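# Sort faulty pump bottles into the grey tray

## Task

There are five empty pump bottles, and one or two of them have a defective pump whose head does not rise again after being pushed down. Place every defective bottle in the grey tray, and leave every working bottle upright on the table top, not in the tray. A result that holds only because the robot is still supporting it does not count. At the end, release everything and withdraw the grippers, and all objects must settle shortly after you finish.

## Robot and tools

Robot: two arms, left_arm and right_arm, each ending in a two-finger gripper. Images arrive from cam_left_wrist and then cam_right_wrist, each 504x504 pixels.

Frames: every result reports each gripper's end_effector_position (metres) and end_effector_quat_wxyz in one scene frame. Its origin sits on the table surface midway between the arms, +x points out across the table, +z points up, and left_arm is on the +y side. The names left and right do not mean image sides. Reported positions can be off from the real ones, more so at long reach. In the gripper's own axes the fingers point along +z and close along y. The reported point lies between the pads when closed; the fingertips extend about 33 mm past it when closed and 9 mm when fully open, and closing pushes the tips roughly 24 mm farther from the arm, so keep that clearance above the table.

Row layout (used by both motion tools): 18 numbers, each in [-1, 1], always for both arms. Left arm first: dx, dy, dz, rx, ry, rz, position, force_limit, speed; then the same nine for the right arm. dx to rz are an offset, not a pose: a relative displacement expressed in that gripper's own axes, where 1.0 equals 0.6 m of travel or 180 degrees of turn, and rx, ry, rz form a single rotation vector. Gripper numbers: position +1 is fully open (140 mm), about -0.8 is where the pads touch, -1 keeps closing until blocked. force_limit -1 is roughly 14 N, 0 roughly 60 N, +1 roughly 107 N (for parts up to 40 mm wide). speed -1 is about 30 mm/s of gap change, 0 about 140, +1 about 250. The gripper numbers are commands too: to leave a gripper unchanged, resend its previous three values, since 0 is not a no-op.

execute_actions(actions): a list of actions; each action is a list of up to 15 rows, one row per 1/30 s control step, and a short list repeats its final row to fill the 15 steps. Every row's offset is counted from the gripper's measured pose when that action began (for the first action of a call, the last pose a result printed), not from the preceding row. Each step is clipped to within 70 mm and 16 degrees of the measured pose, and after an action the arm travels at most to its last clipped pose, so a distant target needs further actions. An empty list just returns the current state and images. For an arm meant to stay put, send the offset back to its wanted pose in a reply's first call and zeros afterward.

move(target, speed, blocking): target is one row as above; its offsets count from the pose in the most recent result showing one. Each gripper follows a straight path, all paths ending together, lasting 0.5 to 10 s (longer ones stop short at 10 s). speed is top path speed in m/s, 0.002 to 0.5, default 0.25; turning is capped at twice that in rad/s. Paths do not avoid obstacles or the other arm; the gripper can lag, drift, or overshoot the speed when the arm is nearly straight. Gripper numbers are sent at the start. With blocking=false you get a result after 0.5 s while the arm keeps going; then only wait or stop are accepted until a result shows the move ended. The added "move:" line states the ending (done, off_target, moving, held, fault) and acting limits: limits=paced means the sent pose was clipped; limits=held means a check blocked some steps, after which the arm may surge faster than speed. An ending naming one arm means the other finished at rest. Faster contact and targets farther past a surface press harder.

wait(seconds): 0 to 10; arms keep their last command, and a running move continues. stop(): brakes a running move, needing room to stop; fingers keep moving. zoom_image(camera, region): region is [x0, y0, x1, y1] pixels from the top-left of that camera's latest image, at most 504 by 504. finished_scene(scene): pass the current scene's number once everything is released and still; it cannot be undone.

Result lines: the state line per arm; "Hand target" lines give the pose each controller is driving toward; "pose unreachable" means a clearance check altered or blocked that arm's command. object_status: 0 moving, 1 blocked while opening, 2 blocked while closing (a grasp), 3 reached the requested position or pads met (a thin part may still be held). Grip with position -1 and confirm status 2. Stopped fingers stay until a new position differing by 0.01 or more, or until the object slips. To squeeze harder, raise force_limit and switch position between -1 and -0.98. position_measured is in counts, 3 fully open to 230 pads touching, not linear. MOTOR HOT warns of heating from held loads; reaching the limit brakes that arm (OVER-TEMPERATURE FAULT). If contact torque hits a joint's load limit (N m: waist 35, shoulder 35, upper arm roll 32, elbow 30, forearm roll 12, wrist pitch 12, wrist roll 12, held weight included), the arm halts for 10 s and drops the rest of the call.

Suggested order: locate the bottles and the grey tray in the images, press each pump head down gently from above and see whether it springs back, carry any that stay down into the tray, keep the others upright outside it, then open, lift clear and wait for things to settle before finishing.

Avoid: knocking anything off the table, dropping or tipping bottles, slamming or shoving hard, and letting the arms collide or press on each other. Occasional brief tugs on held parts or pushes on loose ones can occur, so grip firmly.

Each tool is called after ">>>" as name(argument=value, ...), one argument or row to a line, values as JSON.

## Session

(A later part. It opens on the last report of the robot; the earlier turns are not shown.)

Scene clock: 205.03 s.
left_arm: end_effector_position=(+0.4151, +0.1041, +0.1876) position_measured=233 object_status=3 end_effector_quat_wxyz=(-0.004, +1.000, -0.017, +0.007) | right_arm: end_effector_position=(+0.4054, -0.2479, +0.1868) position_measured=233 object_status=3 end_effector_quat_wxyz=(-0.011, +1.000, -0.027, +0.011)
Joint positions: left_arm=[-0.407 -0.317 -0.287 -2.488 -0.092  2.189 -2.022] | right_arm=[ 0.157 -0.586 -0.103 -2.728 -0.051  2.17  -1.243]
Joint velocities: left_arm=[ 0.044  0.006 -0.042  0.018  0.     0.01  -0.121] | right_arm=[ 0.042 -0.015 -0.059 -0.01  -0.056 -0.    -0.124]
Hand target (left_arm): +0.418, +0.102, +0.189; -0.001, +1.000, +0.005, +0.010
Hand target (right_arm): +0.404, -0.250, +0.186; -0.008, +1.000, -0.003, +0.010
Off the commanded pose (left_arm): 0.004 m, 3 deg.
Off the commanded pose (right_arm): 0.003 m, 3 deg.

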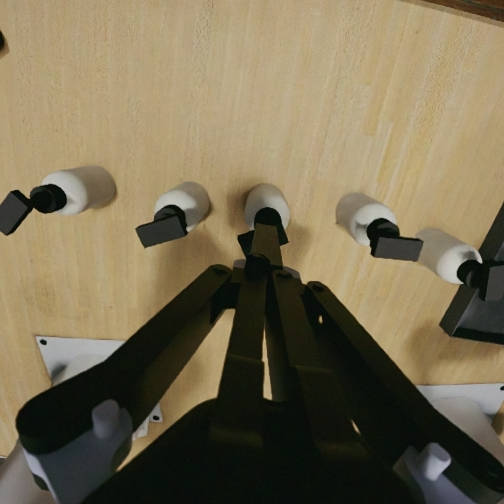

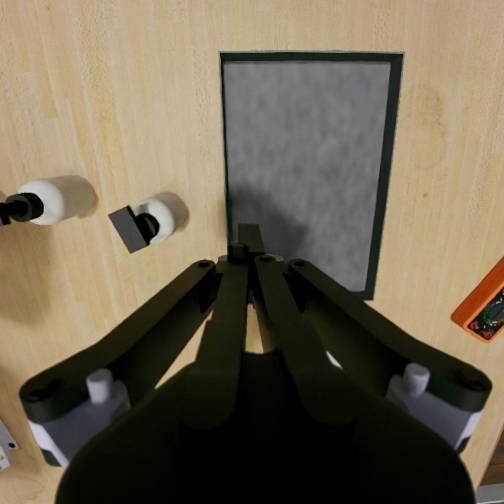

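>>> execute_actions(
  actions=[],
)

>>> zoom_image(
  camera="cam_left_wrist",
  region=[0, 140, 220, 270],
)

>>> zoom_image(
  camera="cam_left_wrist",
  region=[324, 180, 504, 320],
)

>>> zoom_image(
  camera="cam_right_wrist",
  region=[0, 150, 200, 270],
)

Scene clock: 207.27 s.
left_arm: end_effector_position=(+0.4162, +0.1037, +0.1882) position_measured=233 object_status=3 end_effector_quat_wxyz=(-0.003, +1.000, +0.001, +0.008) | right_arm: end_effector_position=(+0.4054, -0.2489, +0.1867) position_measured=233 object_status=3 end_effector_quat_wxyz=(-0.009, +1.000, -0.006, +0.011)
Joint positions: left_arm=[-0.403 -0.317 -0.29  -2.486 -0.092  2.191 -2.059] | right_arm=[ 0.161 -0.588 -0.108 -2.729 -0.058  2.17  -1.281]
Joint velocities: left_arm=[-0.001 -0.     0.001  0.001 -0.001 -0.     0.   ] | right_arm=[ 0.001  0.001 -0.     0.    -0.001 -0.    -0.002]
Hand target (left_arm): +0.418, +0.102, +0.189; -0.001, +1.000, +0.005, +0.010
Hand target (right_arm): +0.404, -0.250, +0.186; -0.008, +1.000, -0.003, +0.010
Off the commanded pose (left_arm): 0.003 m, 1 deg.
Off the commanded pose (right_arm): 0.002 m, 0 deg.

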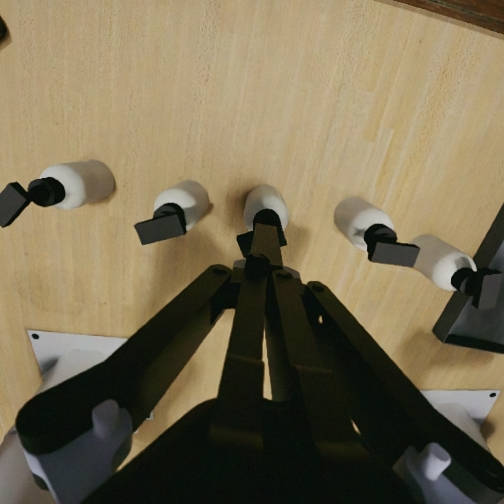

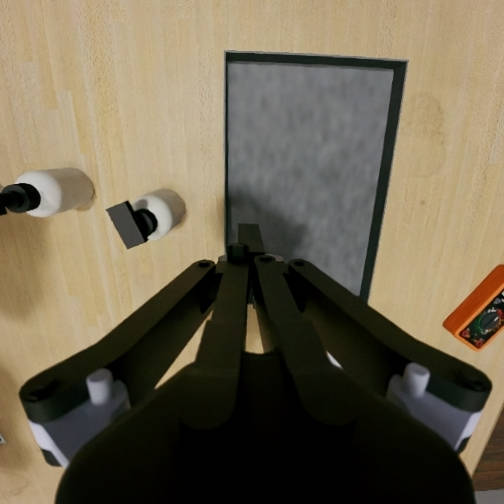

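Region (0, 140, 220, 270) of cam_left_wrist's 504x504 image, scaled by 2.291, with more detail than that image has; it fills the top 298 rows of this view, and the rest is white.

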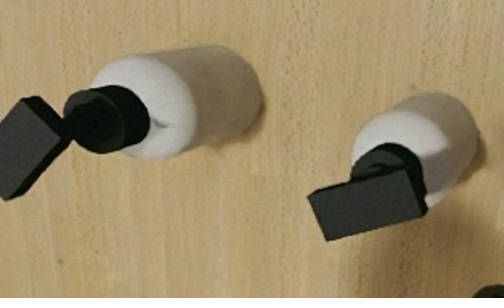

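Region (324, 180, 504, 320) of cam_left_wrist's 504x504 image, scaled by 2.800, with more detail than that image has.

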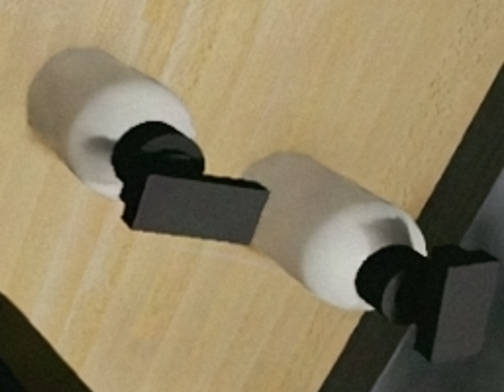

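Region (0, 150, 200, 270) of cam_right_wrist's 504x504 image, scaled by 2.520, with more detail than that image has; it fills the top 302 rows of this view, and the rest is white.

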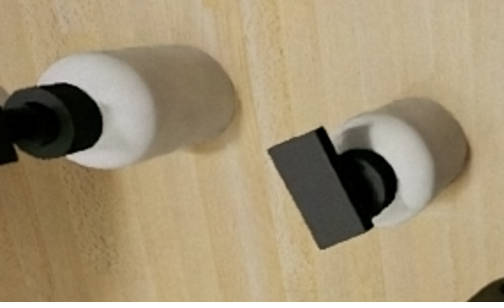

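>>> zoom_image(
  camera="cam_left_wrist",
  region=[424, 240, 504, 320],
)

>>> zoom_image(
  camera="cam_right_wrist",
  region=[95, 175, 195, 260],
)

>>> zoom_image(
  camera="cam_right_wrist",
  region=[0, 160, 80, 240],
)

>>> zoom_image(
  camera="cam_left_wrist",
  region=[125, 170, 225, 255],
)

Region (424, 240, 504, 320) of cam_left_wrist's 504x504 image, scaled by 6.300, with more detail than that image has.

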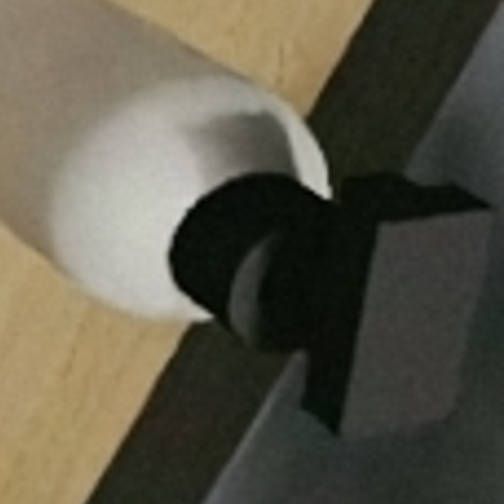

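Region (95, 175, 195, 260) of cam_right_wrist's 504x504 image, scaled by 5.040, with more detail than that image has; it fills the top 428 rows of this view, and the rest is white.

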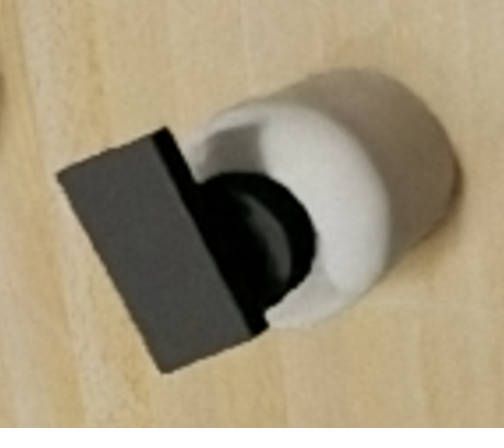

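Region (0, 160, 80, 240) of cam_right_wrist's 504x504 image, scaled by 6.300, with more detail than that image has.

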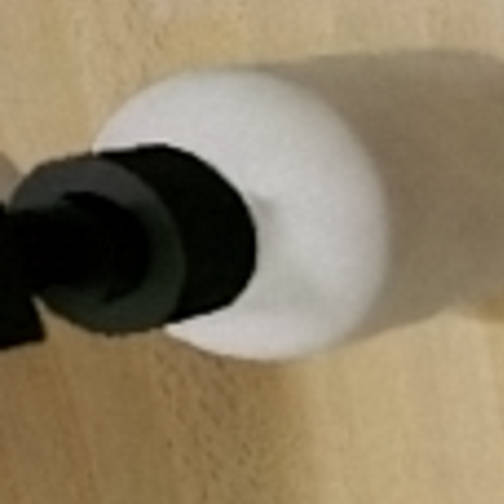

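Region (125, 170, 225, 255) of cam_left_wrist's 504x504 image, scaled by 5.040, with more detail than that image has; it fills the top 428 rows of this view, and the rest is white.

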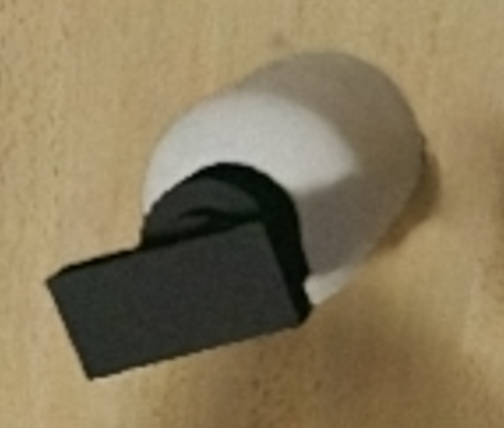

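>>> execute_actions(
  actions=[
    [[-0.001,0,0.002,-0.001,-0.002,0,-1,0,1, 0,-0.004,0,-0.002,-0.002,-0.001,0.05,0,0.5],[-0.002,0,0.005,-0.002,-0.004,0,-1,0,1, 0,-0.012,0,-0.004,-0.005,-0.003,0.05,0,0.5],[-0.003,0,0.009,-0.002,-0.005,0,-1,0,1, -0.001,-0.024,-0.001,-0.0057,-0.007,-0.004,0.05,0,0.5],[-0.003,0,0.0132,-0.002,-0.005,0,-1,0,1, -0.001,-0.040,-0.001,-0.0057,-0.007,-0.004,0.05,0,0.5],[-0.003,0,0.0174,-0.002,-0.005,0,-1,0,1, -0.002,-0.058,-0.002,-0.0057,-0.007,-0.004,0.05,0,0.5],[-0.003,0,0.0216,-0.002,-0.005,0,-1,0,1, -0.003,-0.078,-0.002,-0.0057,-0.007,-0.004,0.05,0,0.5],[-0.003,0,0.0259,-0.002,-0.005,0,-1,0,1, -0.004,-0.098,-0.003,-0.0057,-0.007,-0.004,0.05,0,0.5],[-0.003,0,0.030,-0.002,-0.005,0,-1,0,1, -0.005,-0.118,-0.003,-0.0057,-0.007,-0.004,0.05,0,0.5],[-0.003,0,0.0343,-0.002,-0.005,0,-1,0,1, -0.006,-0.137,-0.003,-0.0057,-0.007,-0.004,0.05,0,0.5],[-0.003,0,0.0385,-0.002,-0.005,0,-1,0,1, -0.006,-0.154,-0.003,-0.0057,-0.007,-0.004,0.05,0,0.5],[-0.003,0,0.0428,-0.002,-0.005,0,-1,0,1, -0.007,-0.168,-0.003,-0.0057,-0.007,-0.004,0.05,0,0.5],[-0.003,0,0.0465,-0.002,-0.005,0,-1,0,1, -0.007,-0.177,-0.003,-0.0057,-0.007,-0.004,0.05,0,0.5],[-0.003,0,0.0496,-0.002,-0.005,0,-1,0,1, -0.008,-0.182,-0.003,-0.0057,-0.007,-0.004,0.05,0,0.5],[-0.003,0,0.0517,-0.002,-0.005,0,-1,0,1, -0.008,-0.184,-0.003,-0.0057,-0.007,-0.004,0.05,0,0.5],[-0.003,0,0.0528,-0.002,-0.005,0,-1,0,1, -0.008,-0.184,-0.003,-0.0057,-0.007,-0.004,0.05,0,0.5]],
  ],
)

Scene clock: 236.80 s.
left_arm: end_effector_position=(+0.4119, +0.1061, +0.1602) position_measured=233 object_status=3 end_effector_quat_wxyz=(-0.003, +1.000, +0.004, -0.006) | right_arm: end_effector_position=(+0.4011, -0.1478, +0.1894) position_measured=123 object_status=0 end_effector_quat_wxyz=(+0.003, +0.999, +0.040, +0.000)
Joint positions: left_arm=[-0.403 -0.269 -0.288 -2.515 -0.097  2.241 -2.057] | right_arm=[ 0.262 -0.447  0.058 -2.608  0.024  2.16  -1.176]
Joint velocities: left_arm=[ 0.001  0.085 -0.003 -0.054 -0.     0.131  0.001] | right_arm=[0.013 0.181 0.21  0.144 0.112 0.003 0.249]
Hand target (left_arm): +0.415, +0.104, +0.157; -0.001, +1.000, +0.002, +0.000
Hand target (right_arm): +0.402, -0.139, +0.190; -0.002, +1.000, +0.002, -0.000
Off the commanded pose (left_arm): 0.005 m, 1 deg.
Off the commanded pose (right_arm): 0.009 m, 5 deg.

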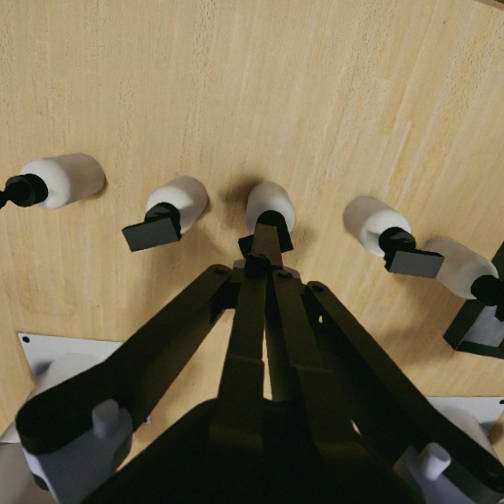

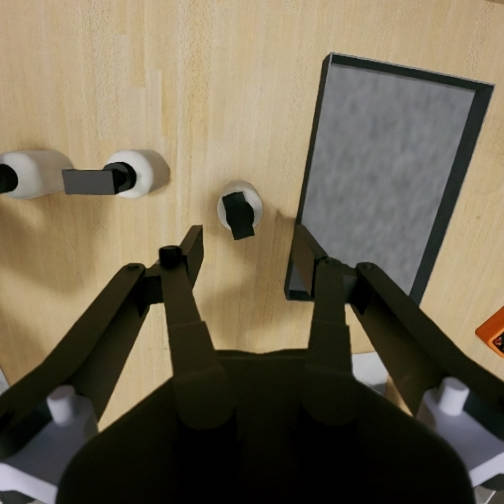

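>>> execute_actions(
  actions=[],
)

Scene clock: 237.43 s.
left_arm: end_effector_position=(+0.4157, +0.1040, +0.1585) position_measured=233 object_status=3 end_effector_quat_wxyz=(+0.000, +1.000, +0.004, -0.000) | right_arm: end_effector_position=(+0.4009, -0.1406, +0.1894) position_measured=123 object_status=3 end_effector_quat_wxyz=(+0.000, +1.000, +0.009, -0.002)
Joint positions: left_arm=[-0.403 -0.264 -0.288 -2.518 -0.097  2.263 -2.057] | right_arm=[ 0.262 -0.435  0.07  -2.598  0.037  2.16  -1.11 ]
Joint velocities: left_arm=[-0.    -0.001  0.    -0.     0.     0.003  0.001] | right_arm=[-0.001 -0.001 -0.001  0.001 -0.     0.001  0.031]
Hand target (left_arm): +0.415, +0.104, +0.157; -0.001, +1.000, +0.002, +0.000
Hand target (right_arm): +0.402, -0.139, +0.190; -0.002, +1.000, +0.002, -0.000
Off the commanded pose (left_arm): 0.002 m, 0 deg.
Off the commanded pose (right_arm): 0.003 m, 1 deg.

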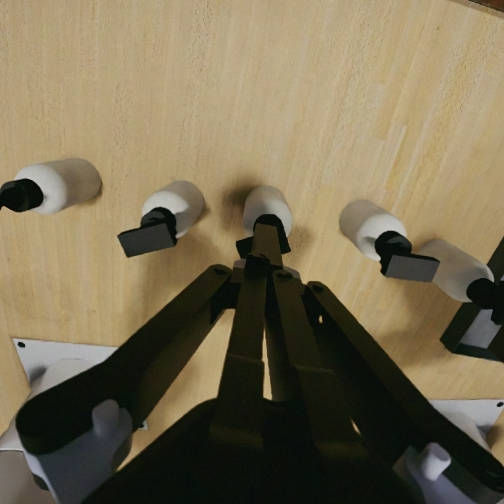

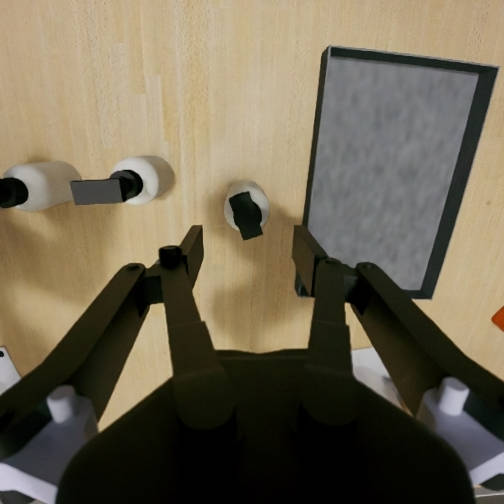

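>>> execute_actions(
  actions=[
    [[0,0,0.006,0,0,0.002,-1,0,1, 0.001,-0.001,0.002,0,0.001,0.005,0.05,0,0.5],[0,0,0.007,0,0,0.002,-1,0,1, 0.002,-0.002,0.005,0,0.001,0.005,0.05,0,0.5],[0,0,0.007,0,0,0.002,-1,0,1, 0.003,-0.002,0.010,0,0.001,0.005,0.05,0,0.5],[0,0,0.003,0,0,0.002,-1,0,1, 0.004,-0.002,0.016,0,0.001,0.005,0.05,0,0.5],[0,0,-0.005,0,0,0.002,-1,0,1, 0.005,-0.002,0.023,0,0.001,0.005,0.05,0,0.5],[0,0,-0.015,0,0,0.002,-1,0,1, 0.005,-0.002,0.030,0,0.001,0.005,0.05,0,0.5],[0,0,-0.026,0,0,0.002,-1,0,1, 0.005,-0.002,0.038,0,0.001,0.005,0.05,0,0.5],[0,0,-0.036,0,0,0.002,-1,0,1, 0.005,-0.002,0.046,0,0.001,0.005,0.05,0,0.5],[0,0,-0.045,0,0,0.002,-1,0,1, 0.005,-0.002,0.054,0,0.001,0.005,0.05,0,0.5],[0,0,-0.051,0,0,0.002,-1,0,1, 0.005,-0.002,0.062,0,0.001,0.005,0.05,0,0.5],[0,-0.003,-0.055,0,0,0.002,-1,0,1, 0.005,-0.002,0.070,0,0.001,0.005,0.05,0,0.5],[-0.001,-0.010,-0.057,0,0,0.002,-1,0,1, 0.005,-0.002,0.078,0,0.001,0.005,0.05,0,0.5],[-0.003,-0.020,-0.057,0,0,0.002,-1,0,1, 0.005,-0.002,0.086,0,0.001,0.005,0.05,0,0.5],[-0.005,-0.033,-0.057,0,0,0.002,-1,0,1, 0.005,-0.002,0.094,0,0.001,0.005,0.05,0,0.5],[-0.007,-0.048,-0.057,0,0,0.002,-1,0,1, 0.005,-0.002,0.102,0,0.001,0.005,0.05,0,0.5]],
    [[-0.012,-0.050,-0.003,0,-0.004,0.004,-1,0,1, 0.008,-0.005,0.030,0.0027,0.005,0,0.05,0,0.5],[-0.015,-0.068,-0.003,0,-0.004,0.004,-1,0,1, 0.008,-0.005,0.038,0.0027,0.005,0,0.05,0,0.5],[-0.018,-0.087,-0.003,0,-0.004,0.004,-1,0,1, 0.008,-0.005,0.046,0.0027,0.005,0,0.05,0,0.5],[-0.021,-0.106,-0.003,0,-0.004,0.004,-1,0,1, 0.008,-0.005,0.054,0.0027,0.005,0,0.05,0,0.5],[-0.024,-0.125,-0.003,0,-0.004,0.004,-1,0,1, 0.008,-0.005,0.062,0.0027,0.005,0,0.05,0,0.5],[-0.027,-0.144,-0.003,0,-0.004,0.004,-1,0,1, 0.008,-0.005,0.070,0.0027,0.005,0,0.05,0,0.5],[-0.030,-0.163,-0.003,0,-0.004,0.004,-1,0,1, 0.008,-0.005,0.078,0.0027,0.005,0,0.05,0,0.5],[-0.033,-0.182,-0.003,0,-0.004,0.004,-1,0,1, 0.008,-0.005,0.086,0.0027,0.005,0,0.05,0,0.5],[-0.036,-0.200,-0.003,0,-0.004,0.004,-1,0,1, 0.008,-0.005,0.093,0.0027,0.005,0,0.05,0,0.5],[-0.039,-0.217,-0.003,0,-0.004,0.004,-1,0,1, 0.008,-0.005,0.099,0.0027,0.005,0,0.05,0,0.5],[-0.041,-0.232,-0.003,0,-0.004,0.004,-1,0,1, 0.008,-0.005,0.104,0.0027,0.005,0,0.05,0,0.5],[-0.043,-0.244,-0.003,0,-0.004,0.004,-1,0,1, 0.008,-0.005,0.108,0.0027,0.005,0,0.05,0,0.5],[-0.044,-0.252,-0.003,0,-0.004,0.004,-1,0,1, 0.008,-0.005,0.111,0.0027,0.005,0,0.05,0,0.5],[-0.045,-0.256,-0.003,0,-0.004,0.004,-1,0,1, 0.008,-0.005,0.113,0.0027,0.005,0,0.05,0,0.5],[-0.045,-0.258,-0.003,0,-0.004,0.004,-1,0,1, 0.008,-0.005,0.114,0.0027,0.005,0,0.05,0,0.5]],
  ],
)

Scene clock: 260.53 s.
left_arm: end_effector_position=(+0.3951, +0.2490, +0.1926) position_measured=233 object_status=3 end_effector_quat_wxyz=(+0.013, +0.998, +0.053, +0.009) | right_arm: end_effector_position=(+0.3872, -0.1474, +0.0723) position_measured=123 object_status=3 end_effector_quat_wxyz=(+0.009, +1.000, +0.003, -0.023)
Joint positions: left_arm=[-0.334 -0.579 -0.027 -2.709 -0.043  2.153 -1.869] | right_arm=[ 0.262 -0.209  0.075 -2.729  0.036  2.472 -1.096]
Joint velocities: left_arm=[ 0.036 -0.224  0.336 -0.151  0.179 -0.063  0.327] | right_arm=[ 0.     0.151  0.    -0.034 -0.009  0.253  0.007]
Hand target (left_arm): +0.389, +0.261, +0.191; +0.008, +1.000, +0.004, +0.005
Hand target (right_arm): +0.397, -0.143, +0.071; +0.003, +1.000, +0.002, -0.007
Off the commanded pose (left_arm): 0.018 m, 6 deg.
Off the commanded pose (right_arm): 0.011 m, 2 deg.

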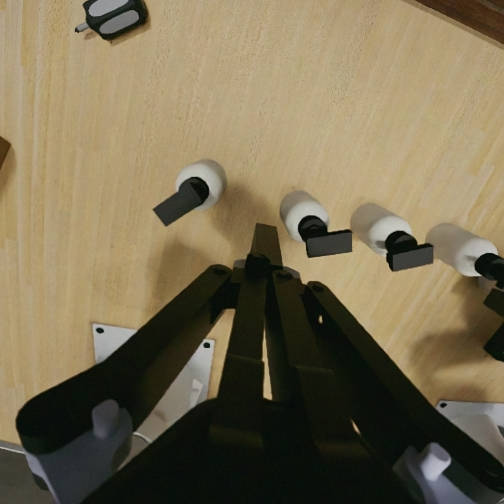

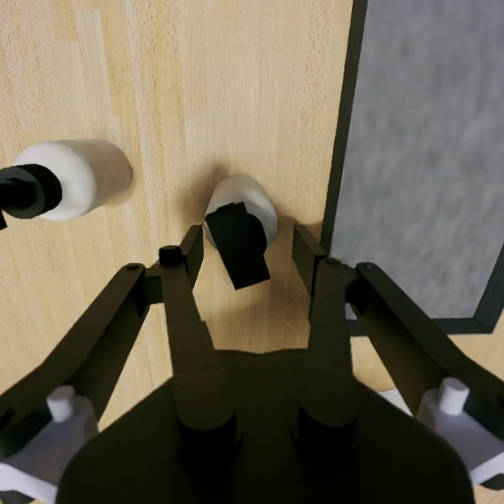

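>>> execute_actions(
  actions=[],
)

>>> zoom_image(
  camera="cam_left_wrist",
  region=[270, 160, 504, 300],
)

Scene clock: 261.77 s.
left_arm: end_effector_position=(+0.3914, +0.2600, +0.1920) position_measured=233 object_status=3 end_effector_quat_wxyz=(+0.009, +1.000, +0.008, +0.007) | right_arm: end_effector_position=(+0.3965, -0.1426, +0.0716) position_measured=123 object_status=3 end_effector_quat_wxyz=(+0.002, +1.000, +0.002, -0.008)
Joint positions: left_arm=[-0.333 -0.594 -0.005 -2.72  -0.022  2.143 -1.771] | right_arm=[ 0.262 -0.2    0.076 -2.731  0.035  2.515 -1.094]
Joint velocities: left_arm=[ 0.001  0.001 -0.     0.     0.001 -0.001  0.007] | right_arm=[ 0.001 -0.    -0.     0.001 -0.     0.001  0.002]
Hand target (left_arm): +0.389, +0.261, +0.191; +0.008, +1.000, +0.004, +0.005
Hand target (right_arm): +0.397, -0.143, +0.071; +0.003, +1.000, +0.002, -0.007
Off the commanded pose (left_arm): 0.007 m, 1 deg.
Off the commanded pose (right_arm): 0.002 m, 0 deg.

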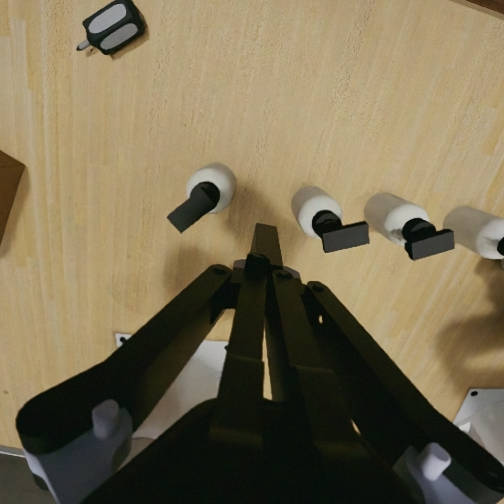

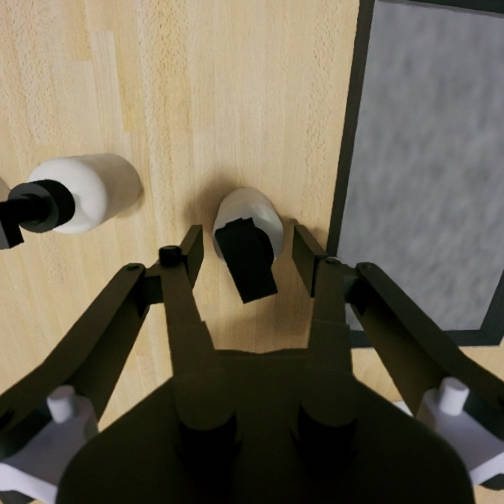

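Region (270, 160, 504, 300) of cam_left_wrist's 504x504 image, scaled by 2.154, with more detail than that image has; it fills the top 302 rows of this view, and the rest is white.

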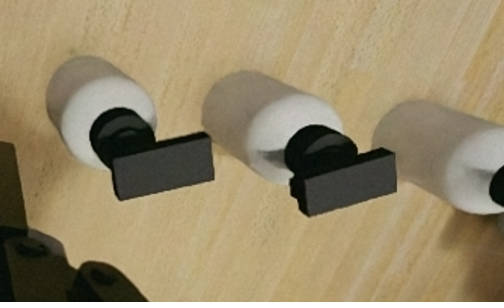

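>>> execute_actions(
  actions=[
    [[0.001,0.004,0,0.002,-0.002,0.01,0.05,0,0.5, 0.003,0,0,0,0.002,0,0.05,0,0.5],[0.002,0.012,0,0.004,-0.003,0.025,0.05,0,0.5, 0.006,0,0,0.001,0.004,0.001,0.05,0,0.5],[0.003,0.024,0.001,0.0057,-0.0045,0.045,0.05,0,0.5, 0.010,0,0,0.001,0.005,0.001,0.05,0,0.5],[0.005,0.040,0.001,0.0057,-0.0045,0.065,0.05,0,0.5, 0.013,0,0,0.001,0.005,0.001,0.05,0,0.5],[0.008,0.058,0.001,0.0057,-0.0045,0.085,0.05,0,0.5, 0.015,0,0,0.001,0.005,0.001,0.05,0,0.5],[0.010,0.078,0.002,0.0057,-0.0045,0.10,0.05,0,0.5, 0.016,0,0,0.001,0.005,0.001,0.05,0,0.5],[0.013,0.098,0.002,0.0057,-0.0045,0.115,0.05,0,0.5, 0.016,0,0,0.001,0.005,0.001,0.05,0,0.5],[0.016,0.120,0.002,0.0057,-0.0045,0.13,0.05,0,0.5, 0.016,0,0,0.001,0.005,0.001,-1,0,-0.4],[0.019,0.142,0.003,0.0057,-0.0045,0.145,0.05,0,0.5, 0.016,0,0,0.001,0.005,0.001,-1,0,-0.4],[0.021,0.164,0.003,0.0057,-0.0045,0.16,0.05,0,0.5, 0.016,0,0,0.001,0.005,0.001,-1,0,-0.4],[0.024,0.186,0.004,0.0057,-0.0045,0.175,0.05,0,0.5, 0.016,0,0,0.001,0.005,0.001,-1,0,-0.4],[0.027,0.208,0.004,0.0057,-0.0045,0.19,0.05,0,0.5, 0.016,0,0,0.001,0.005,0.001,-1,0,-0.4],[0.030,0.228,0.004,0.0057,-0.0045,0.21,0.05,0,0.5, 0.016,0,0,0.001,0.005,0.001,-1,0,-0.4],[0.032,0.246,0.005,0.0057,-0.0045,0.23,0.05,0,0.5, 0.016,0,0,0.001,0.005,0.001,-1,0,-0.4],[0.034,0.260,0.005,0.0057,-0.0045,0.255,0.05,0,0.5, 0.016,0,0,0.001,0.005,0.001,-1,0,-0.4]],
  ],
)

Scene clock: 285.67 s.
left_arm: end_effector_position=(+0.4051, +0.1348, +0.1922) position_measured=123 object_status=0 end_effector_quat_wxyz=(-0.011, +0.970, -0.244, +0.002) | right_arm: end_effector_position=(+0.4036, -0.1425, +0.0710) position_measured=158 object_status=0 end_effector_quat_wxyz=(+0.000, +1.000, +0.001, -0.003)
Joint positions: left_arm=[-0.588 -0.379 -0.068 -2.543 -0.003  2.163 -1.586] | right_arm=[ 0.254 -0.187  0.076 -2.722  0.029  2.53  -1.094]
Joint velocities: left_arm=[-0.516  0.632 -0.15   0.537  0.071  0.104  0.532] | right_arm=[-0.003  0.001 -0.001  0.003  0.     0.009 -0.001]
Hand target (left_arm): +0.412, +0.110, +0.193; -0.015, +0.937, -0.349, +0.008
Hand target (right_arm): +0.406, -0.143, +0.071; +0.000, +1.000, +0.001, -0.001
Off the commanded pose (left_arm): 0.032 m, 17 deg; orientation clipped at the last step of the last action.
Off the commanded pose (right_arm): 0.002 m, 0 deg.

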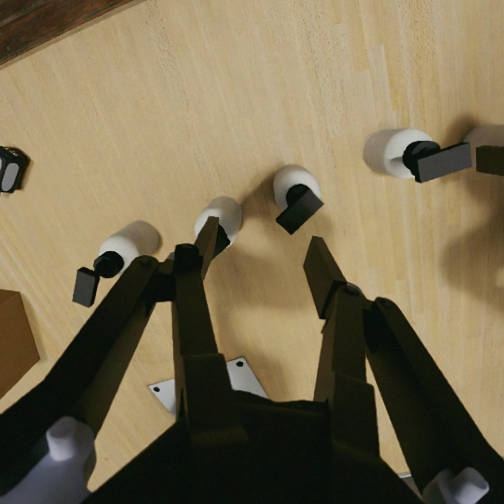

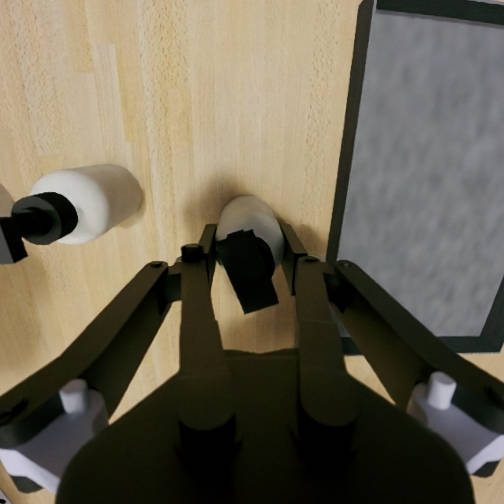

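>>> execute_actions(
  actions=[],
)

>>> zoom_image(
  camera="cam_left_wrist",
  region=[140, 140, 380, 300],
)

Scene clock: 287.60 s.
left_arm: end_effector_position=(+0.4097, +0.1109, +0.1918) position_measured=123 object_status=3 end_effector_quat_wxyz=(-0.014, +0.938, -0.345, +0.006) | right_arm: end_effector_position=(+0.4038, -0.1426, +0.0709) position_measured=160 object_status=2 end_effector_quat_wxyz=(+0.000, +1.000, +0.001, -0.003)
Joint positions: left_arm=[-0.624 -0.334 -0.079 -2.504  0.005  2.176 -1.425] | right_arm=[ 0.254 -0.187  0.076 -2.722  0.029  2.531 -1.094]
Joint velocities: left_arm=[-0.001  0.001  0.    -0.001 -0.001 -0.     0.001] | right_arm=[ 0.    -0.001 -0.001  0.     0.001  0.    -0.001]
Hand target (left_arm): +0.412, +0.110, +0.193; -0.015, +0.937, -0.349, +0.008
Hand target (right_arm): +0.406, -0.143, +0.071; +0.000, +1.000, +0.001, -0.001
Off the commanded pose (left_arm): 0.008 m, 5 deg; orientation clipped at the last step of the last action.
Off the commanded pose (right_arm): 0.002 m, 0 deg.

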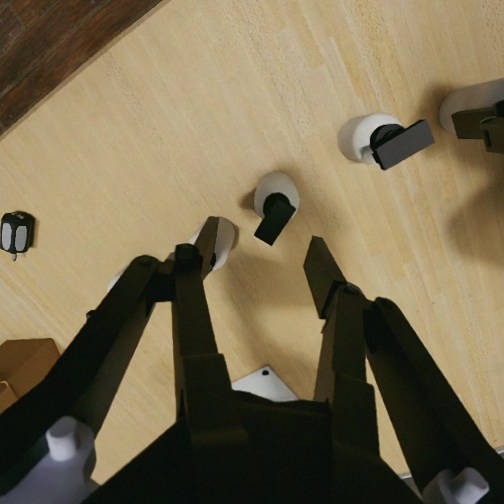

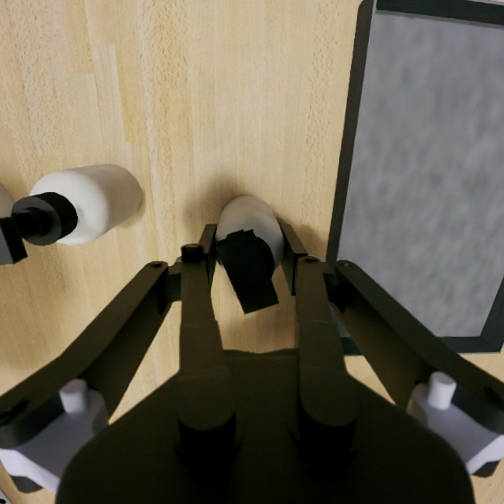

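Region (140, 140, 380, 300) of cam_left_wrist's 504x504 image, scaled by 2.100, with more detail than that image has.

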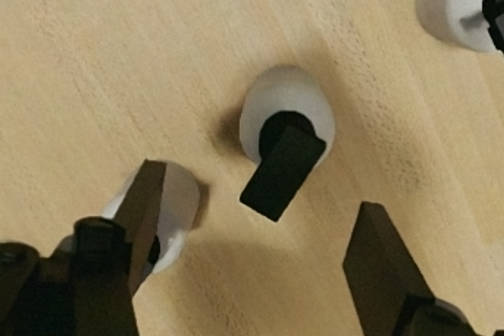

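>>> execute_actions(
  actions=[
    [[0.004,0.002,0.002,-0.002,0,0.01,0.05,0,0.5, 0,0,-0.003,0,0.002,0,-1,0,-0.4],[0.009,0.004,0.005,-0.005,0,0.02,0.05,0,0.5, 0,0,-0.009,0,0.002,0,-1,0,-0.4],[0.014,0.007,0.010,-0.008,0,0.03,0.05,0,0.5, 0,0,-0.018,0,0.002,0,-1,0,-0.4],[0.018,0.009,0.016,-0.0097,0,0.04,0.05,0,0.5, 0,0,-0.029,0,0.002,0,-1,0,-0.4],[0.021,0.010,0.024,-0.0097,0,0.048,0.05,0,0.5, 0.001,0.001,-0.041,0,0.002,0,-1,0,-0.4],[0.023,0.011,0.033,-0.0097,0,0.05,0.05,0,0.5, 0.003,0.003,-0.053,0,0.002,0,-1,0,-0.4],[0.025,0.011,0.043,-0.0097,0,0.05,0.05,0,0.5, 0.005,0.006,-0.065,0,0.002,0,-1,0,-0.4],[0.026,0.011,0.053,-0.0097,0,0.05,0.05,0,0.5, 0.008,0.010,-0.076,0,0.002,0,-1,0,-0.4],[0.026,0.012,0.063,-0.0097,0,0.05,0.05,0,0.5, 0.012,0.016,-0.086,0,0.002,0,-1,0,-0.4],[0.026,0.012,0.073,-0.0097,0,0.05,0.05,0,0.5, 0.017,0.024,-0.094,0,0.002,0,-1,0,-0.4],[0.026,0.012,0.083,-0.0097,0,0.05,0.05,0,0.5, 0.023,0.034,-0.100,0,0.002,0,-1,0,-0.4],[0.026,0.013,0.093,-0.0097,0,0.05,0.05,0,0.5, 0.030,0.046,-0.103,0,0.002,0,-1,0,-0.4],[0.026,0.013,0.103,-0.0097,0,0.05,0.05,0,0.5, 0.038,0.060,-0.105,0,0.002,0,-1,0,-0.4],[0.025,0.013,0.112,-0.0097,0,0.05,0.05,0,0.5, 0.047,0.076,-0.105,0,0.002,0,-1,0,-0.4],[0.024,0.013,0.120,-0.0097,0,0.05,0.05,0,0.5, 0.057,0.093,-0.105,0,0.002,0,-1,0,-0.4]],
  ],
)

Scene clock: 307.07 s.
left_arm: end_effector_position=(+0.4095, +0.1037, +0.1323) position_measured=123 object_status=3 end_effector_quat_wxyz=(-0.006, +0.917, -0.397, -0.018) | right_arm: end_effector_position=(+0.4359, -0.1700, +0.1342) position_measured=160 object_status=2 end_effector_quat_wxyz=(-0.009, +1.000, -0.022, +0.017)
Joint positions: left_arm=[-0.66  -0.193 -0.046 -2.525 -0.003  2.296 -1.314] | right_arm=[ 0.213 -0.318  0.017 -2.664  0.012  2.385 -1.133]
Joint velocities: left_arm=[-0.004  0.288  0.021 -0.186 -0.     0.385  0.122] | right_arm=[-0.304  0.001 -0.411  0.121 -0.152 -0.213 -0.265]
Hand target (left_arm): +0.417, +0.099, +0.122; -0.003, +0.909, -0.417, -0.002
Hand target (right_arm): +0.437, -0.197, +0.133; +0.000, +1.000, -0.001, +0.002
Off the commanded pose (left_arm): 0.016 m, 3 deg.
Off the commanded pose (right_arm): 0.028 m, 3 deg.

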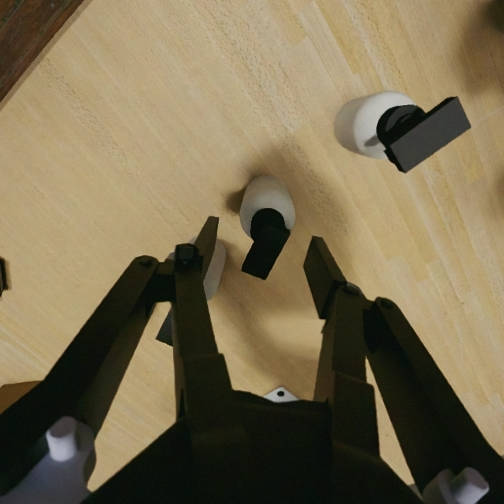

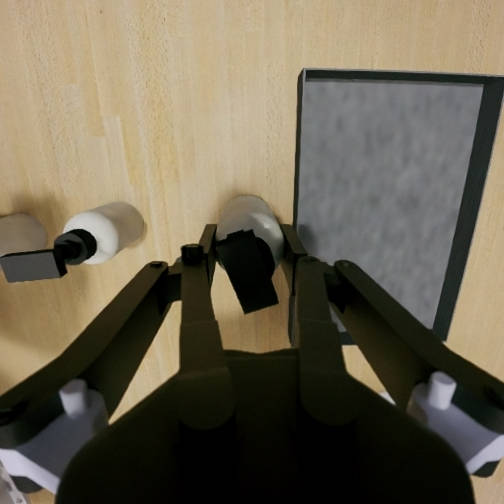

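>>> execute_actions(
  actions=[],
)

>>> zoom_image(
  camera="cam_left_wrist",
  region=[140, 160, 380, 360],
)

Scene clock: 308.10 s.
left_arm: end_effector_position=(+0.4171, +0.0994, +0.1224) position_measured=123 object_status=3 end_effector_quat_wxyz=(-0.003, +0.911, -0.413, -0.003) | right_arm: end_effector_position=(+0.4366, -0.1956, +0.1327) position_measured=160 object_status=2 end_effector_quat_wxyz=(-0.001, +1.000, -0.005, +0.003)
Joint positions: left_arm=[-0.66  -0.172 -0.044 -2.54  -0.003  2.36  -1.279] | right_arm=[ 0.188 -0.316 -0.017 -2.657 -0.006  2.348 -1.21 ]
Joint velocities: left_arm=[ 0.001 -0.    -0.001 -0.001  0.001  0.001  0.004] | right_arm=[ 0.001  0.    -0.001 -0.001 -0.002 -0.    -0.008]
Hand target (left_arm): +0.417, +0.099, +0.122; -0.003, +0.909, -0.417, -0.002
Hand target (right_arm): +0.437, -0.197, +0.133; +0.000, +1.000, -0.001, +0.002
Off the commanded pose (left_arm): 0.003 m, 1 deg.
Off the commanded pose (right_arm): 0.003 m, 1 deg.

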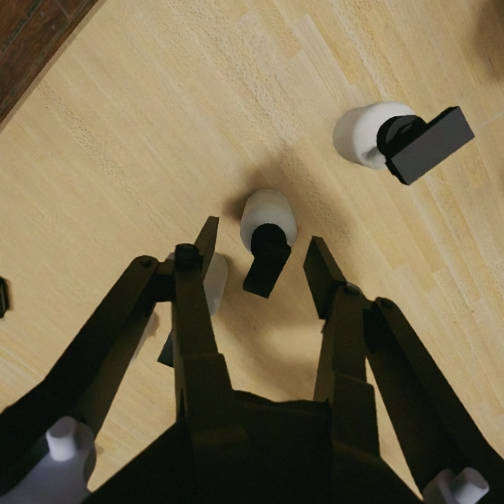

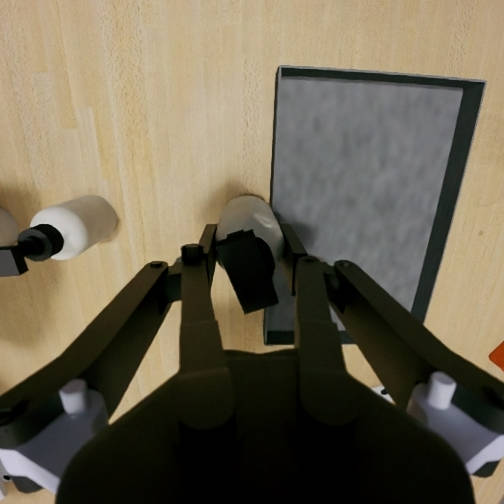

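Region (140, 160, 380, 360) of cam_left_wrist's 504x504 image, scaled by 2.100, with more detail than that image has.

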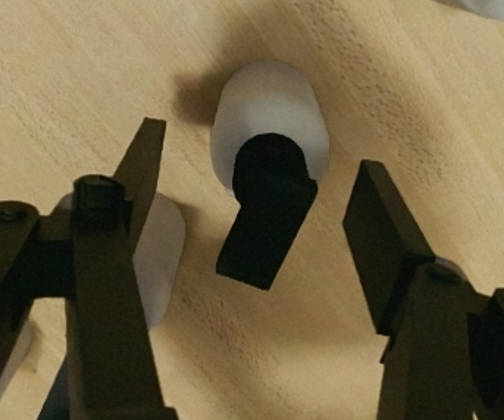

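>>> execute_actions(
  actions=[
    [[0,0.003,0.003,-0.001,0.0025,0,0.05,0,0.5, 0.003,0.005,0,0,-0.002,-0.003,-1,0,-0.4],[0,0.006,0.008,-0.001,0.0025,0,0.05,0,0.5, 0.009,0.016,0,0,-0.002,-0.003,-1,0,-0.4],[0.001,0.008,0.016,-0.001,0.0025,0,0.05,0,0.5, 0.018,0.032,0,0,-0.002,-0.003,-1,0,-0.4],[0.002,0.009,0.026,-0.001,0.0025,0,0.05,0,0.5, 0.030,0.053,0,0,-0.002,-0.003,-1,0,-0.4],[0.003,0.009,0.037,-0.001,0.0025,0,0.05,0,0.5, 0.043,0.076,0,0,-0.002,-0.003,-1,0,-0.4],[0.003,0.009,0.048,-0.001,0.0025,0,0.05,0,0.5, 0.057,0.101,0,0,-0.002,-0.003,-1,0,-0.4],[0.003,0.009,0.059,-0.001,0.0025,0,0.05,0,0.5, 0.071,0.126,0,0,-0.002,-0.003,-1,0,-0.4],[0.003,0.009,0.069,-0.001,0.0025,0,0.05,0,0.5, 0.085,0.150,0,0,-0.002,-0.003,-1,0,-0.4],[0.003,0.009,0.077,-0.001,0.0025,0,0.05,0,0.5, 0.097,0.172,0,0,-0.002,-0.003,-1,0,-0.4],[0.002,0.009,0.083,-0.001,0.0025,0,0.05,0,0.5, 0.107,0.190,0.002,0,-0.002,-0.003,-1,0,-0.4],[0.001,0.009,0.086,-0.001,0.0025,0,0.05,0,0.5, 0.115,0.204,0.007,0,-0.002,-0.003,-1,0,-0.4],[0.001,0.009,0.086,-0.001,0.0025,0,0.05,0,0.5, 0.120,0.212,0.015,0,-0.002,-0.003,-1,0,-0.4],[0.001,0.009,0.086,-0.001,0.0025,0,0.05,0,0.5, 0.122,0.216,0.025,0,-0.002,-0.003,-1,0,-0.4],[0.001,0.009,0.086,-0.001,0.0025,0,0.05,0,0.5, 0.122,0.216,0.036,0,-0.002,-0.003,-1,0,-0.4],[0.001,0.009,0.086,-0.001,0.0025,0,-1,0,-0.6, 0.122,0.216,0.047,0,-0.002,-0.003,-1,0,-0.4]],
  ],
)

Scene clock: 320.37 s.
left_arm: end_effector_position=(+0.4070, +0.1016, +0.0701) position_measured=123 object_status=0 end_effector_quat_wxyz=(-0.002, +0.910, -0.415, -0.015) | right_arm: end_effector_position=(+0.4997, -0.3236, +0.1195) position_measured=160 object_status=2 end_effector_quat_wxyz=(+0.004, +0.998, -0.061, -0.002)
Joint positions: left_arm=[-0.662 -0.07  -0.048 -2.586 -0.005  2.486 -1.281] | right_arm=[ 0.066 -0.166 -0.218 -2.539 -0.062  2.371 -1.38 ]
Joint velocities: left_arm=[-0.001  0.041  0.     0.     0.004  0.157 -0.009] | right_arm=[-0.017  0.51  -0.202  0.053  0.002  0.251 -0.396]
Hand target (left_arm): +0.414, +0.097, +0.072; -0.001, +0.911, -0.413, -0.001
Hand target (right_arm): +0.506, -0.327, +0.107; +0.005, +1.000, -0.004, +0.001
Off the commanded pose (left_arm): 0.009 m, 2 deg.
Off the commanded pose (right_arm): 0.018 m, 7 deg.

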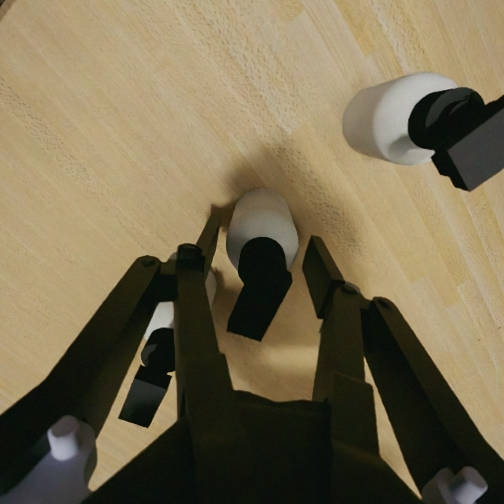

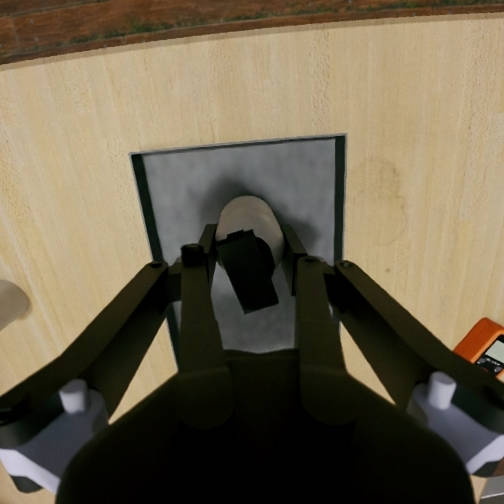

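>>> execute_actions(
  actions=[],
)

Scene clock: 321.17 s.
left_arm: end_effector_position=(+0.4142, +0.0971, +0.0721) position_measured=160 object_status=2 end_effector_quat_wxyz=(-0.001, +0.910, -0.414, -0.002) | right_arm: end_effector_position=(+0.5036, -0.3273, +0.1056) position_measured=160 object_status=2 end_effector_quat_wxyz=(+0.006, +1.000, -0.009, -0.002)
Joint positions: left_arm=[-0.662 -0.07  -0.048 -2.586 -0.004  2.513 -1.283] | right_arm=[ 0.069 -0.127 -0.227 -2.538 -0.062  2.409 -1.49 ]
Joint velocities: left_arm=[ 0.    -0.     0.    -0.     0.001  0.001 -0.001] | right_arm=[-0.001 -0.     0.     0.     0.     0.002 -0.029]
Hand target (left_arm): +0.414, +0.097, +0.072; -0.001, +0.911, -0.413, -0.001
Hand target (right_arm): +0.506, -0.327, +0.107; +0.005, +1.000, -0.004, +0.001
Off the commanded pose (left_arm): 0.002 m, 0 deg.
Off the commanded pose (right_arm): 0.005 m, 1 deg.

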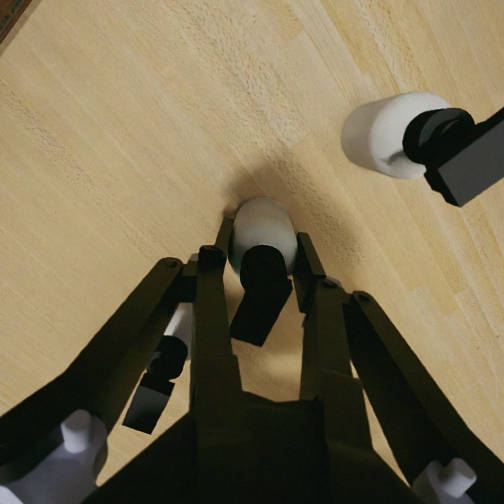

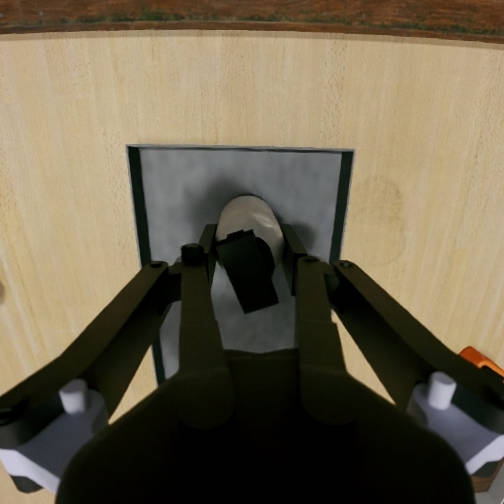

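>>> execute_actions(
  actions=[
    [[0,0,-0.003,0,0.001,0,-1,0,-0.6, 0,0,0.002,0.002,0.001,-0.004,-1,0,-0.4],[0,0,-0.009,0,0.001,0,-1,0,-0.6, 0,0,0.006,0.004,0.001,-0.004,-1,0,-0.4],[0,0,-0.018,0,0.001,0,-1,0,-0.6, 0,0,0.011,0.004,0.001,-0.004,-1,0,-0.4],[0,0,-0.029,0,0.001,0,-1,0,-0.6, 0,0,0.017,0.004,0.001,-0.004,-1,0,-0.4],[0,0.002,-0.041,0,0.001,0,-1,0,-0.6, 0,0,0.023,0.004,0.001,-0.004,-1,0,-0.4],[0,0.005,-0.053,0,0.001,0,-1,0,-0.6, 0,0,0.029,0.004,0.001,-0.004,-1,0,-0.4],[0,0.010,-0.065,0,0.001,0,-1,0,-0.6, 0,0,0.035,0.004,0.001,-0.004,-1,0,-0.4],[0,0.016,-0.076,0,0.001,0,-1,0,-0.6, 0,0,0.040,0.004,0.001,-0.004,-1,0,-0.4],[0,0.024,-0.086,0,0.001,0,-1,0,-0.6, 0,0,0.044,0.004,0.001,-0.004,-1,0,-0.4],[0.001,0.033,-0.094,0,0.001,0,-1,0,-0.6, 0,0,0.047,0.004,0.001,-0.004,-1,0,-0.4],[0.002,0.043,-0.100,0,0.001,0,-1,0,-0.6, 0,0,0.048,0.004,0.001,-0.004,-1,0,-0.4],[0.003,0.054,-0.103,0,0.001,0,-1,0,-0.6, 0,0,0.048,0.004,0.001,-0.004,-1,0,-0.4],[0.004,0.065,-0.105,0,0.001,0,-1,0,-0.6, 0,0,0.048,0.004,0.001,-0.004,-1,0,-0.4],[0.005,0.076,-0.105,0,0.001,0,-1,0,-0.6, 0,0,0.048,0.004,0.001,-0.004,-1,0,-0.4],[0.006,0.086,-0.105,0,0.001,0,-1,0,-0.6, 0,0,0.048,0.004,0.001,-0.004,0.1,0,-0.4]],
  ],
)

Scene clock: 339.83 s.
left_arm: end_effector_position=(+0.3972, +0.0665, +0.1343) position_measured=160 object_status=2 end_effector_quat_wxyz=(+0.002, +0.902, -0.431, +0.017) | right_arm: end_effector_position=(+0.4987, -0.3284, +0.0765) position_measured=160 object_status=0 end_effector_quat_wxyz=(+0.003, +1.000, -0.006, -0.008)
Joint positions: left_arm=[-0.699 -0.221 -0.092 -2.566 -0.025  2.38  -1.31 ] | right_arm=[ 0.069 -0.067 -0.234 -2.561 -0.034  2.48  -1.522]
Joint velocities: left_arm=[-0.19  -0.143 -0.249 -0.001 -0.073 -0.208 -0.178] | right_arm=[-0.001  0.016  0.001  0.     0.021  0.083 -0.032]
Hand target (left_arm): +0.378, +0.061, +0.133; +0.001, +0.910, -0.415, +0.000
Hand target (right_arm): +0.503, -0.328, +0.077; +0.001, +1.000, -0.002, -0.000
Off the commanded pose (left_arm): 0.020 m, 3 deg.
Off the commanded pose (right_arm): 0.005 m, 1 deg.

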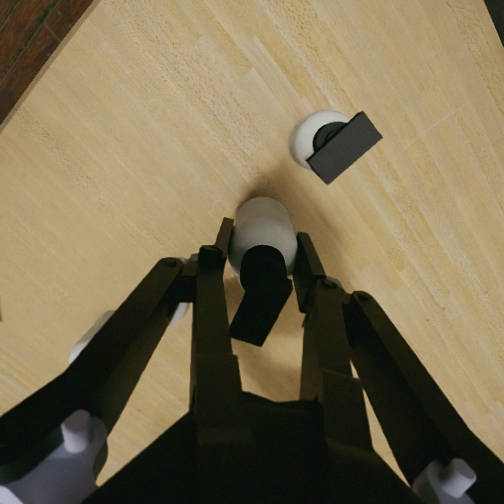

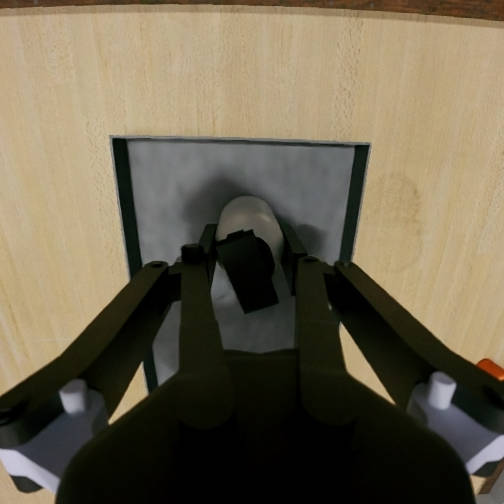

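>>> execute_actions(
  actions=[],
)

Scene clock: 340.33 s.
left_arm: end_effector_position=(+0.3804, +0.0604, +0.1339) position_measured=160 object_status=2 end_effector_quat_wxyz=(+0.001, +0.906, -0.423, +0.003) | right_arm: end_effector_position=(+0.5028, -0.3280, +0.0775) position_measured=117 object_status=3 end_effector_quat_wxyz=(+0.002, +1.000, -0.003, -0.002)
Joint positions: left_arm=[-0.714 -0.228 -0.11  -2.566 -0.034  2.346 -1.353] | right_arm=[ 0.069 -0.066 -0.234 -2.561 -0.031  2.493 -1.53 ]
Joint velocities: left_arm=[ 0.     0.001  0.001 -0.    -0.001 -0.011 -0.036] | right_arm=[ 0.001  0.001 -0.    -0.001 -0.001  0.004 -0.008]
Hand target (left_arm): +0.378, +0.061, +0.133; +0.001, +0.910, -0.415, +0.000
Hand target (right_arm): +0.503, -0.328, +0.077; +0.001, +1.000, -0.002, -0.000
Off the commanded pose (left_arm): 0.003 m, 1 deg.
Off the commanded pose (right_arm): 0.001 m, 0 deg.

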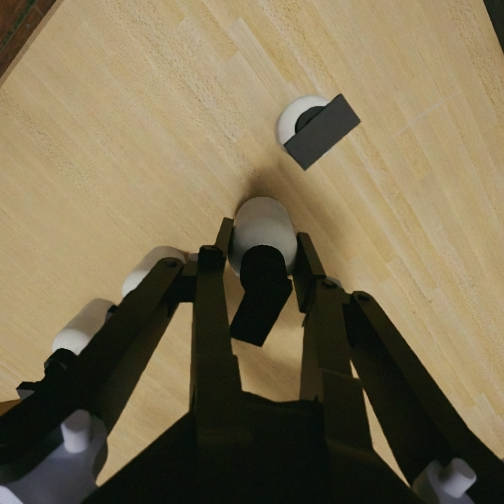

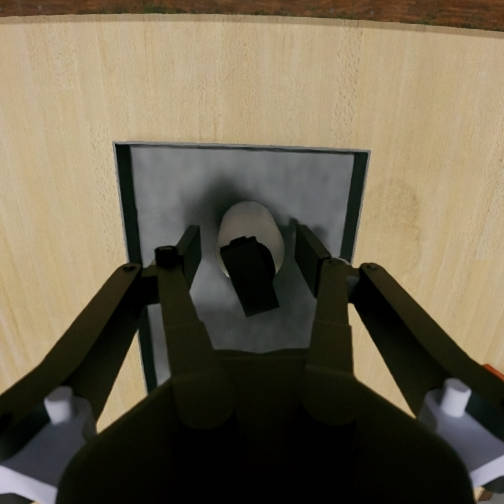

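>>> execute_actions(
  actions=[
    [[0,0.003,0,0,-0.002,0,-1,0,-0.6, 0,0,-0.004,0,0,0,0.1,0,-0.4],[0.001,0.009,0,0,-0.002,0,-1,0,-0.6, 0,0,-0.012,0,0,0,0.1,0,-0.4],[0.001,0.017,0,0,-0.002,0,-1,0,-0.6, 0,0,-0.024,0,0,0,0.1,0,-0.4],[0.002,0.027,0,0,-0.002,0,-1,0,-0.6, 0,0,-0.039,0,0,0,0.1,0,-0.4],[0.003,0.038,0,0,-0.002,0,-1,0,-0.6, 0,0,-0.056,0,0,0,0.1,0,-0.4],[0.004,0.050,0,0,-0.002,0,-1,0,-0.6, 0,0,-0.074,0,0,0,0.1,0,-0.4],[0.005,0.062,0,0,-0.002,0,-1,0,-0.6, 0,0,-0.092,0,0,0,0.1,0,-0.4],[0.006,0.074,0,0,-0.002,0,-1,0,-0.6, 0,0,-0.110,0,0,0,0.1,0,-0.4],[0.007,0.086,0,0,-0.002,0,-1,0,-0.6, 0,0,-0.127,0,0,0,0.1,0,-0.4],[0.008,0.098,0,0,-0.002,0,-1,0,-0.6, 0,0,-0.143,0,0,0,0.1,0,-0.4],[0.010,0.110,0,0,-0.002,0,-1,0,-0.6, 0,0,-0.157,0,0,0,0.1,0,-0.4],[0.012,0.121,0,0,-0.002,0,-1,0,-0.6, 0,0.003,-0.169,0,0,0,0.1,0,-0.4],[0.015,0.132,0,0,-0.002,0,-1,0,-0.6, 0,0.012,-0.179,0,0,0,0.1,0,-0.4],[0.019,0.142,0,0,-0.002,0,-1,0,-0.6, 0,0.028,-0.187,0,0,0,0.1,0,-0.4],[0.024,0.152,0,0,-0.002,0,-1,0,-0.6, 0,0.050,-0.193,0,0,0,0.1,0,-0.4]],
  ],
)

Scene clock: 351.63 s.
left_arm: end_effector_position=(+0.3300, +0.0064, +0.1331) position_measured=160 object_status=2 end_effector_quat_wxyz=(-0.002, +0.891, -0.453, +0.002) | right_arm: end_effector_position=(+0.5235, -0.3333, +0.1859) position_measured=117 object_status=3 end_effector_quat_wxyz=(-0.003, +1.000, -0.001, +0.031)
Joint positions: left_arm=[-0.778 -0.223 -0.22  -2.558 -0.059  2.342 -1.44 ] | right_arm=[ 0.057 -0.26  -0.231 -2.458 -0.069  2.265 -1.52 ]
Joint velocities: left_arm=[-0.14   0.138 -0.294  0.149 -0.054  0.    -0.276] | right_arm=[-0.181 -0.271 -0.149  0.248 -0.085 -0.51  -0.088]
Hand target (left_arm): +0.321, -0.007, +0.133; -0.000, +0.905, -0.425, +0.000
Hand target (right_arm): +0.504, -0.356, +0.191; +0.000, +1.000, -0.004, +0.001
Off the commanded pose (left_arm): 0.019 m, 4 deg.
Off the commanded pose (right_arm): 0.033 m, 4 deg.

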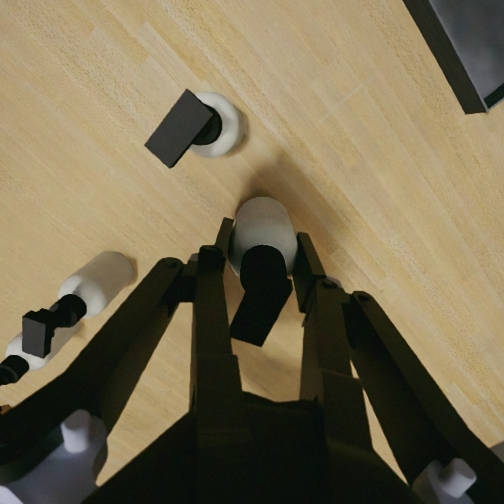

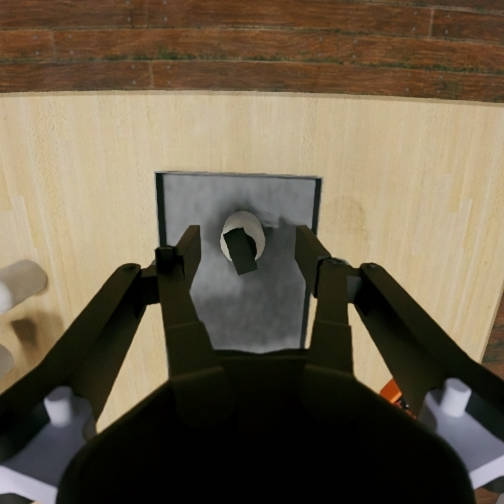

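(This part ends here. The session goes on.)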